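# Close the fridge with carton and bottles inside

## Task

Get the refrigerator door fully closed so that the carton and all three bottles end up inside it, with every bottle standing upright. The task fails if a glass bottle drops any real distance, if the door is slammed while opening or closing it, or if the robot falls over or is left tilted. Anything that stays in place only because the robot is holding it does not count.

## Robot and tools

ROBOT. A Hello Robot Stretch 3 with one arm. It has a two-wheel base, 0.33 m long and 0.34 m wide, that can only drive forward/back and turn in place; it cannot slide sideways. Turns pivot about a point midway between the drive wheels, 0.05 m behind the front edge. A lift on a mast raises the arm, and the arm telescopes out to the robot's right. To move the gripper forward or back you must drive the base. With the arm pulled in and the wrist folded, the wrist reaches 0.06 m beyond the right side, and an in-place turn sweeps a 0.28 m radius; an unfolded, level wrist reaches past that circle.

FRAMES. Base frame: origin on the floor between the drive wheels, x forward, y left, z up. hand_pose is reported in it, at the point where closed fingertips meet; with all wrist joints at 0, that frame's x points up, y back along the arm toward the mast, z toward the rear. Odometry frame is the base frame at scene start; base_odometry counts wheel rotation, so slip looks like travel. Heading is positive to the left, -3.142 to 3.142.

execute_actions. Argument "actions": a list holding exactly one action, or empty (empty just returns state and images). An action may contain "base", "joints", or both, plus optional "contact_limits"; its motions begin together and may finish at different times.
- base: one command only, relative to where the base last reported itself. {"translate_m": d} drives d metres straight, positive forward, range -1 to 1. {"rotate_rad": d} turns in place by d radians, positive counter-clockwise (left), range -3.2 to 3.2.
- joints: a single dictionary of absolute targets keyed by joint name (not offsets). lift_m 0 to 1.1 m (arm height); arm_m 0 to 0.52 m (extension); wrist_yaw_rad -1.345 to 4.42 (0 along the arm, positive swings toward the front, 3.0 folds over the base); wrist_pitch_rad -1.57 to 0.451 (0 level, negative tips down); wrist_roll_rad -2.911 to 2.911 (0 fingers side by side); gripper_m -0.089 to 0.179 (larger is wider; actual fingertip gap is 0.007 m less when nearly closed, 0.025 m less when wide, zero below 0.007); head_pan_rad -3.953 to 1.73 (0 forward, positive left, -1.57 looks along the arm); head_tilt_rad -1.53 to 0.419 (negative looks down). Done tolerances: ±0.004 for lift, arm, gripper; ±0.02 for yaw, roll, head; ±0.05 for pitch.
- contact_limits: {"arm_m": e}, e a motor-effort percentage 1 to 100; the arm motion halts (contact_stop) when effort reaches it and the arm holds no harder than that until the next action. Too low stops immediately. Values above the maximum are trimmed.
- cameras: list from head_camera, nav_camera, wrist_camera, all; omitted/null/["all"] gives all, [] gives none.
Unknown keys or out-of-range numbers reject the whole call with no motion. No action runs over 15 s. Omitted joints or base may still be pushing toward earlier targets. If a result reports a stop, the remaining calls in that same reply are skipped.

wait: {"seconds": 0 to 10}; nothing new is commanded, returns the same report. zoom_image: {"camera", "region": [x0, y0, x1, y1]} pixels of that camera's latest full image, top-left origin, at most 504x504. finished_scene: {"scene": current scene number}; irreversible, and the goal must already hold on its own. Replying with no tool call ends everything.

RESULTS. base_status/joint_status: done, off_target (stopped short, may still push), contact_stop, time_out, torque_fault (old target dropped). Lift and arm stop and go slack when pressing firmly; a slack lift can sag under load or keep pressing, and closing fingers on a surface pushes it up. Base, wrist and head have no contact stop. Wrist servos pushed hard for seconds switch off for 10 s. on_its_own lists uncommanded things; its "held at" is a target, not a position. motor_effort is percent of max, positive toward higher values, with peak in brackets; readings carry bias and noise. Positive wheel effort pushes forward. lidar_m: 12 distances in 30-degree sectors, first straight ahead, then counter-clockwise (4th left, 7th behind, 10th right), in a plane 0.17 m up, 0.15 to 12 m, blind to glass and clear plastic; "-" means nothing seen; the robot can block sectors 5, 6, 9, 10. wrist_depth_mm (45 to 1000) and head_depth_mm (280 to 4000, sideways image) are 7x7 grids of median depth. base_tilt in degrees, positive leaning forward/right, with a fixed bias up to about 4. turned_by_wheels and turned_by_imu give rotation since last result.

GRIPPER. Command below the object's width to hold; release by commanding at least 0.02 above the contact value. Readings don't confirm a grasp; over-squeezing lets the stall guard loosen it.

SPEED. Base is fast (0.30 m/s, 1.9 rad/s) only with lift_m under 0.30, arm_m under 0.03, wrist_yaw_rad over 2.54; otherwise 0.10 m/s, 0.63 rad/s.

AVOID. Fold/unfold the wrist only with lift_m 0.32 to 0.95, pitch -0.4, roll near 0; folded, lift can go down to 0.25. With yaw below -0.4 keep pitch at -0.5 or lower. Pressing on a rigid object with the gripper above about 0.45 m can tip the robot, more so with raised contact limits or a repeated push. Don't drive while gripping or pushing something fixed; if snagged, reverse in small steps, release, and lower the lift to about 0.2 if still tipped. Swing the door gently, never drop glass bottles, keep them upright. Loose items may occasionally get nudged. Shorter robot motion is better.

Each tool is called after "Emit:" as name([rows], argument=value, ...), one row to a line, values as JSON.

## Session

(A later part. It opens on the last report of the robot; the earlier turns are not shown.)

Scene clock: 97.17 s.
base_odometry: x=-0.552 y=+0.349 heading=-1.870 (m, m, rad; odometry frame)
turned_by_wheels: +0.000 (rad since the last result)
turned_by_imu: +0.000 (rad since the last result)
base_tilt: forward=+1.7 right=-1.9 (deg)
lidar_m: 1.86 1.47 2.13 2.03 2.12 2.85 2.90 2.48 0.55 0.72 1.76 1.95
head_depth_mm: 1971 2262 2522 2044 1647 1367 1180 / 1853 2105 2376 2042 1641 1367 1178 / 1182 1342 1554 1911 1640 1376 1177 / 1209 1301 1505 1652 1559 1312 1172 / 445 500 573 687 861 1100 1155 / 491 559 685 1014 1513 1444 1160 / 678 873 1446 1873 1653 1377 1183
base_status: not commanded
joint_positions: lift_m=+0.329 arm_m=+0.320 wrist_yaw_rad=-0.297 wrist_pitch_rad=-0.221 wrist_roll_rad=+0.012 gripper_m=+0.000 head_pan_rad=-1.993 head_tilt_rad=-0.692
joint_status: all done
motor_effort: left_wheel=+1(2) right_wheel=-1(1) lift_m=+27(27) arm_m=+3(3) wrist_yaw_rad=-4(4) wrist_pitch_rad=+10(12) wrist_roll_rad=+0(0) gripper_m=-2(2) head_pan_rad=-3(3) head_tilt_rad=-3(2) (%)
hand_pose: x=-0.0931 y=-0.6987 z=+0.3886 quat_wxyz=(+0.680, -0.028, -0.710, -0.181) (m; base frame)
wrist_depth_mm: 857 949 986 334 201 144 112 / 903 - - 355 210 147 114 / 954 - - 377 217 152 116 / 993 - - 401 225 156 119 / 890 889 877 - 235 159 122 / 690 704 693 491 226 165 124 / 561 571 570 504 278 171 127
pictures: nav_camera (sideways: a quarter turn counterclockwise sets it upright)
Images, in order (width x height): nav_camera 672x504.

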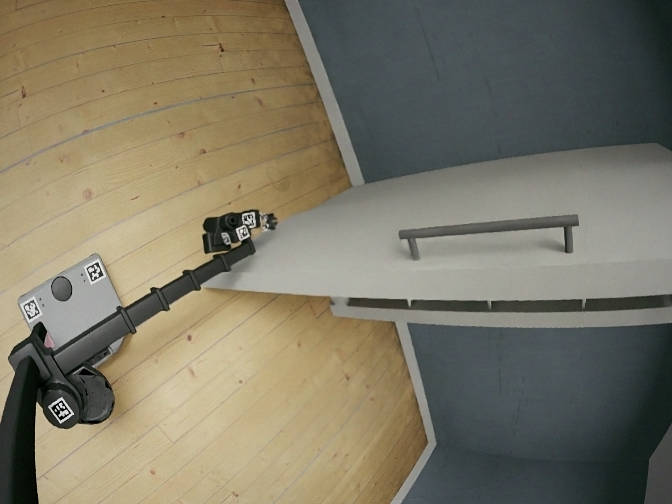

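Emit:
execute_actions([
  {"base":{"translate_m":-0.42}},
], cameras=[])

Emit:
execute_actions([
  {"joints":{"arm_m":0.46,"head_pan_rad":-1.57}},
], cameras=[])

Emit:
wait(seconds=4)

Scene clock: 106.07 s.
base_odometry: x=-0.428 y=+0.750 heading=-1.870 (m, m, rad; odometry frame)
turned_by_wheels: +0.000 (rad since the last result)
turned_by_imu: +0.002 (rad since the last result)
base_tilt: forward=+1.8 right=-2.0 (deg)
lidar_m: 1.88 2.34 2.11 2.04 2.11 2.59 2.48 2.50 0.75 0.77 1.77 2.37
head_depth_mm: 1979 2255 2508 2042 1644 1372 1175 / 1869 2095 2376 2038 1631 1371 1176 / 1746 1981 2259 2045 1648 1369 1180 / 1664 1859 2104 2049 1641 1373 1200 / 1568 1725 1909 982 1140 1296 1161 / 617 672 773 913 1096 1281 1156 / 605 697 800 941 1142 1345 1181
base_status: done
joint_positions: lift_m=+0.330 arm_m=+0.320 wrist_yaw_rad=-0.297 wrist_pitch_rad=-0.222 wrist_roll_rad=+0.012 gripper_m=+0.000 head_pan_rad=-1.993 head_tilt_rad=-0.692
joint_status: not commanded
motor_effort: left_wheel=+1(11) right_wheel=+0(17) lift_m=+27(27) arm_m=+2(3) wrist_yaw_rad=-4(23) wrist_pitch_rad=+11(13) wrist_roll_rad=+0(0) gripper_m=-3(5) head_pan_rad=-3(3) head_tilt_rad=-3(3) (%)
hand_pose: x=-0.0930 y=-0.6987 z=+0.3884 quat_wxyz=(+0.680, -0.027, -0.710, -0.181) (m; base frame)
wrist_depth_mm: 293 266 236 214 196 182 - / 321 285 254 228 207 194 - / 353 312 270 244 220 210 - / 396 336 295 263 234 - - / 443 371 324 - 251 836 859 / 515 421 362 311 265 667 686 / 539 472 387 333 299 566 567
pictures: none
No camera images: the call's "cameras" was empty. Leave "cameras" out to get every camera's image.

Scene clock: 108.37 s.
base_odometry: x=-0.428 y=+0.750 heading=-1.870 (m, m, rad; odometry frame)
turned_by_wheels: +0.000 (rad since the last result)
turned_by_imu: +0.000 (rad since the last result)
base_tilt: forward=+1.9 right=-1.9 (deg)
lidar_m: 1.88 2.35 2.11 2.04 2.11 2.59 2.48 2.50 0.98 0.97 1.76 2.37
head_depth_mm: 766 920 1898 2039 1639 1365 1178 / 797 881 1001 1171 1511 1370 1181 / 812 907 1030 1189 1383 1363 1153 / 831 929 1059 1227 1412 1345 1175 / 847 953 1090 1267 1507 1378 1182 / 867 978 1132 1857 1602 1372 1178 / 1360 1575 1790 1970 1648 1378 1184
base_status: not commanded
joint_positions: lift_m=+0.330 arm_m=+0.460 wrist_yaw_rad=-0.303 wrist_pitch_rad=-0.221 wrist_roll_rad=+0.012 gripper_m=+0.000 head_pan_rad=-1.577 head_tilt_rad=-0.693
joint_status: all done
motor_effort: left_wheel=+1(3) right_wheel=+0(5) lift_m=+26(28) arm_m=+3(13) wrist_yaw_rad=+1(19) wrist_pitch_rad=+11(19) wrist_roll_rad=+0(0) gripper_m=-3(4) head_pan_rad=+2(23) head_tilt_rad=-2(4) (%)
hand_pose: x=-0.0946 y=-0.8382 z=+0.3886 quat_wxyz=(+0.679, -0.030, -0.710, -0.184) (m; base frame)
wrist_depth_mm: 246 249 251 255 259 263 - / 260 263 270 271 276 280 - / 276 280 286 290 295 301 - / 296 301 307 310 316 326 - / 320 324 328 - 343 354 873 / 345 350 353 372 372 631 690 / 374 381 390 398 408 539 557
pictures: none
No camera images: the call's "cameras" was empty. Leave "cameras" out to get every camera's image.

Scene clock: 112.37 s.
base_odometry: x=-0.428 y=+0.750 heading=-1.870 (m, m, rad; odometry frame)
turned_by_wheels: +0.000 (rad since the last result)
turned_by_imu: +0.000 (rad since the last result)
base_tilt: forward=+1.6 right=-2.0 (deg)
lidar_m: 1.88 2.35 2.11 2.04 2.11 2.58 2.48 2.49 1.14 1.09 1.76 2.37
head_depth_mm: 976 1647 1912 2043 1640 1364 1173 / 926 1033 1178 1439 1592 1366 1175 / 916 1029 1168 1363 1545 1372 1155 / 908 1015 1159 1334 1521 1338 1178 / 900 1007 1141 1321 1522 1368 1184 / 893 998 1151 1920 1596 1372 1182 / 1378 1576 1784 1971 1639 1382 1179
base_status: not commanded
joint_positions: lift_m=+0.330 arm_m=+0.460 wrist_yaw_rad=-0.303 wrist_pitch_rad=-0.221 wrist_roll_rad=+0.012 gripper_m=+0.000 head_pan_rad=-1.577 head_tilt_rad=-0.693
joint_status: all done
motor_effort: left_wheel=+1(3) right_wheel=+0(5) lift_m=+25(28) arm_m=+3(13) wrist_yaw_rad=+2(19) wrist_pitch_rad=+11(19) wrist_roll_rad=+0(0) gripper_m=-2(4) head_pan_rad=+2(23) head_tilt_rad=-3(4) (%)
hand_pose: x=-0.0946 y=-0.8382 z=+0.3886 quat_wxyz=(+0.679, -0.030, -0.710, -0.184) (m; base frame)
wrist_depth_mm: 288 309 340 373 414 - - / 300 325 356 397 436 - - / 318 343 376 418 474 - - / 334 364 401 445 517 - - / 355 387 433 - 562 876 898 / 374 410 444 536 660 683 692 / 399 445 524 562 569 561 558
wait: 4.00 s; at rest by 0.27 s
pictures: head_camera (sideways: a quarter turn clockwise sets it upright), nav_camera (sideways: a quarter turn counterclockwise sets it upright), wrist_camera
Images, in order (width x height): head_camera 896x504, nav_camera 672x504, wrist_camera 644x364.

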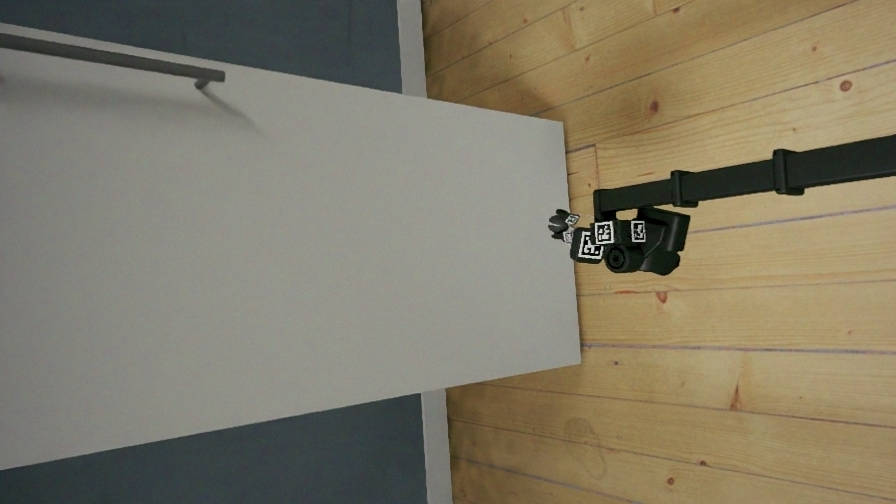

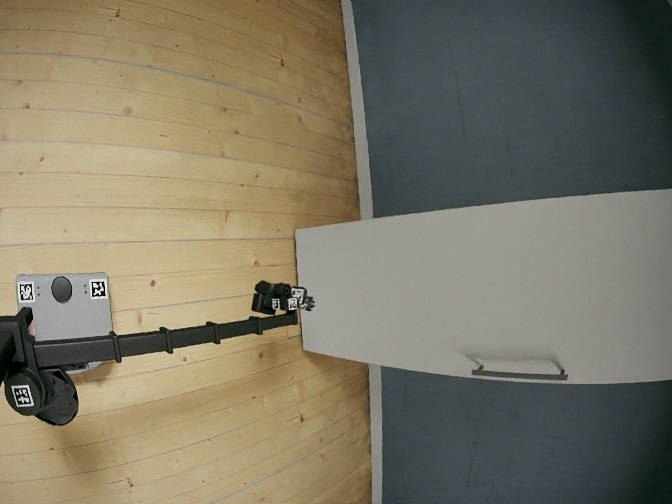

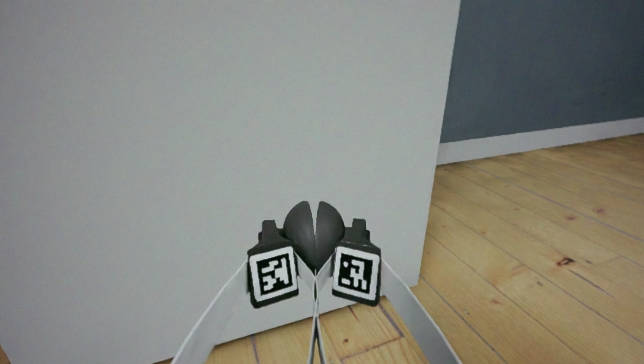

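Emit:
finished_scene(scene=2)

The scene is finished: the task was done.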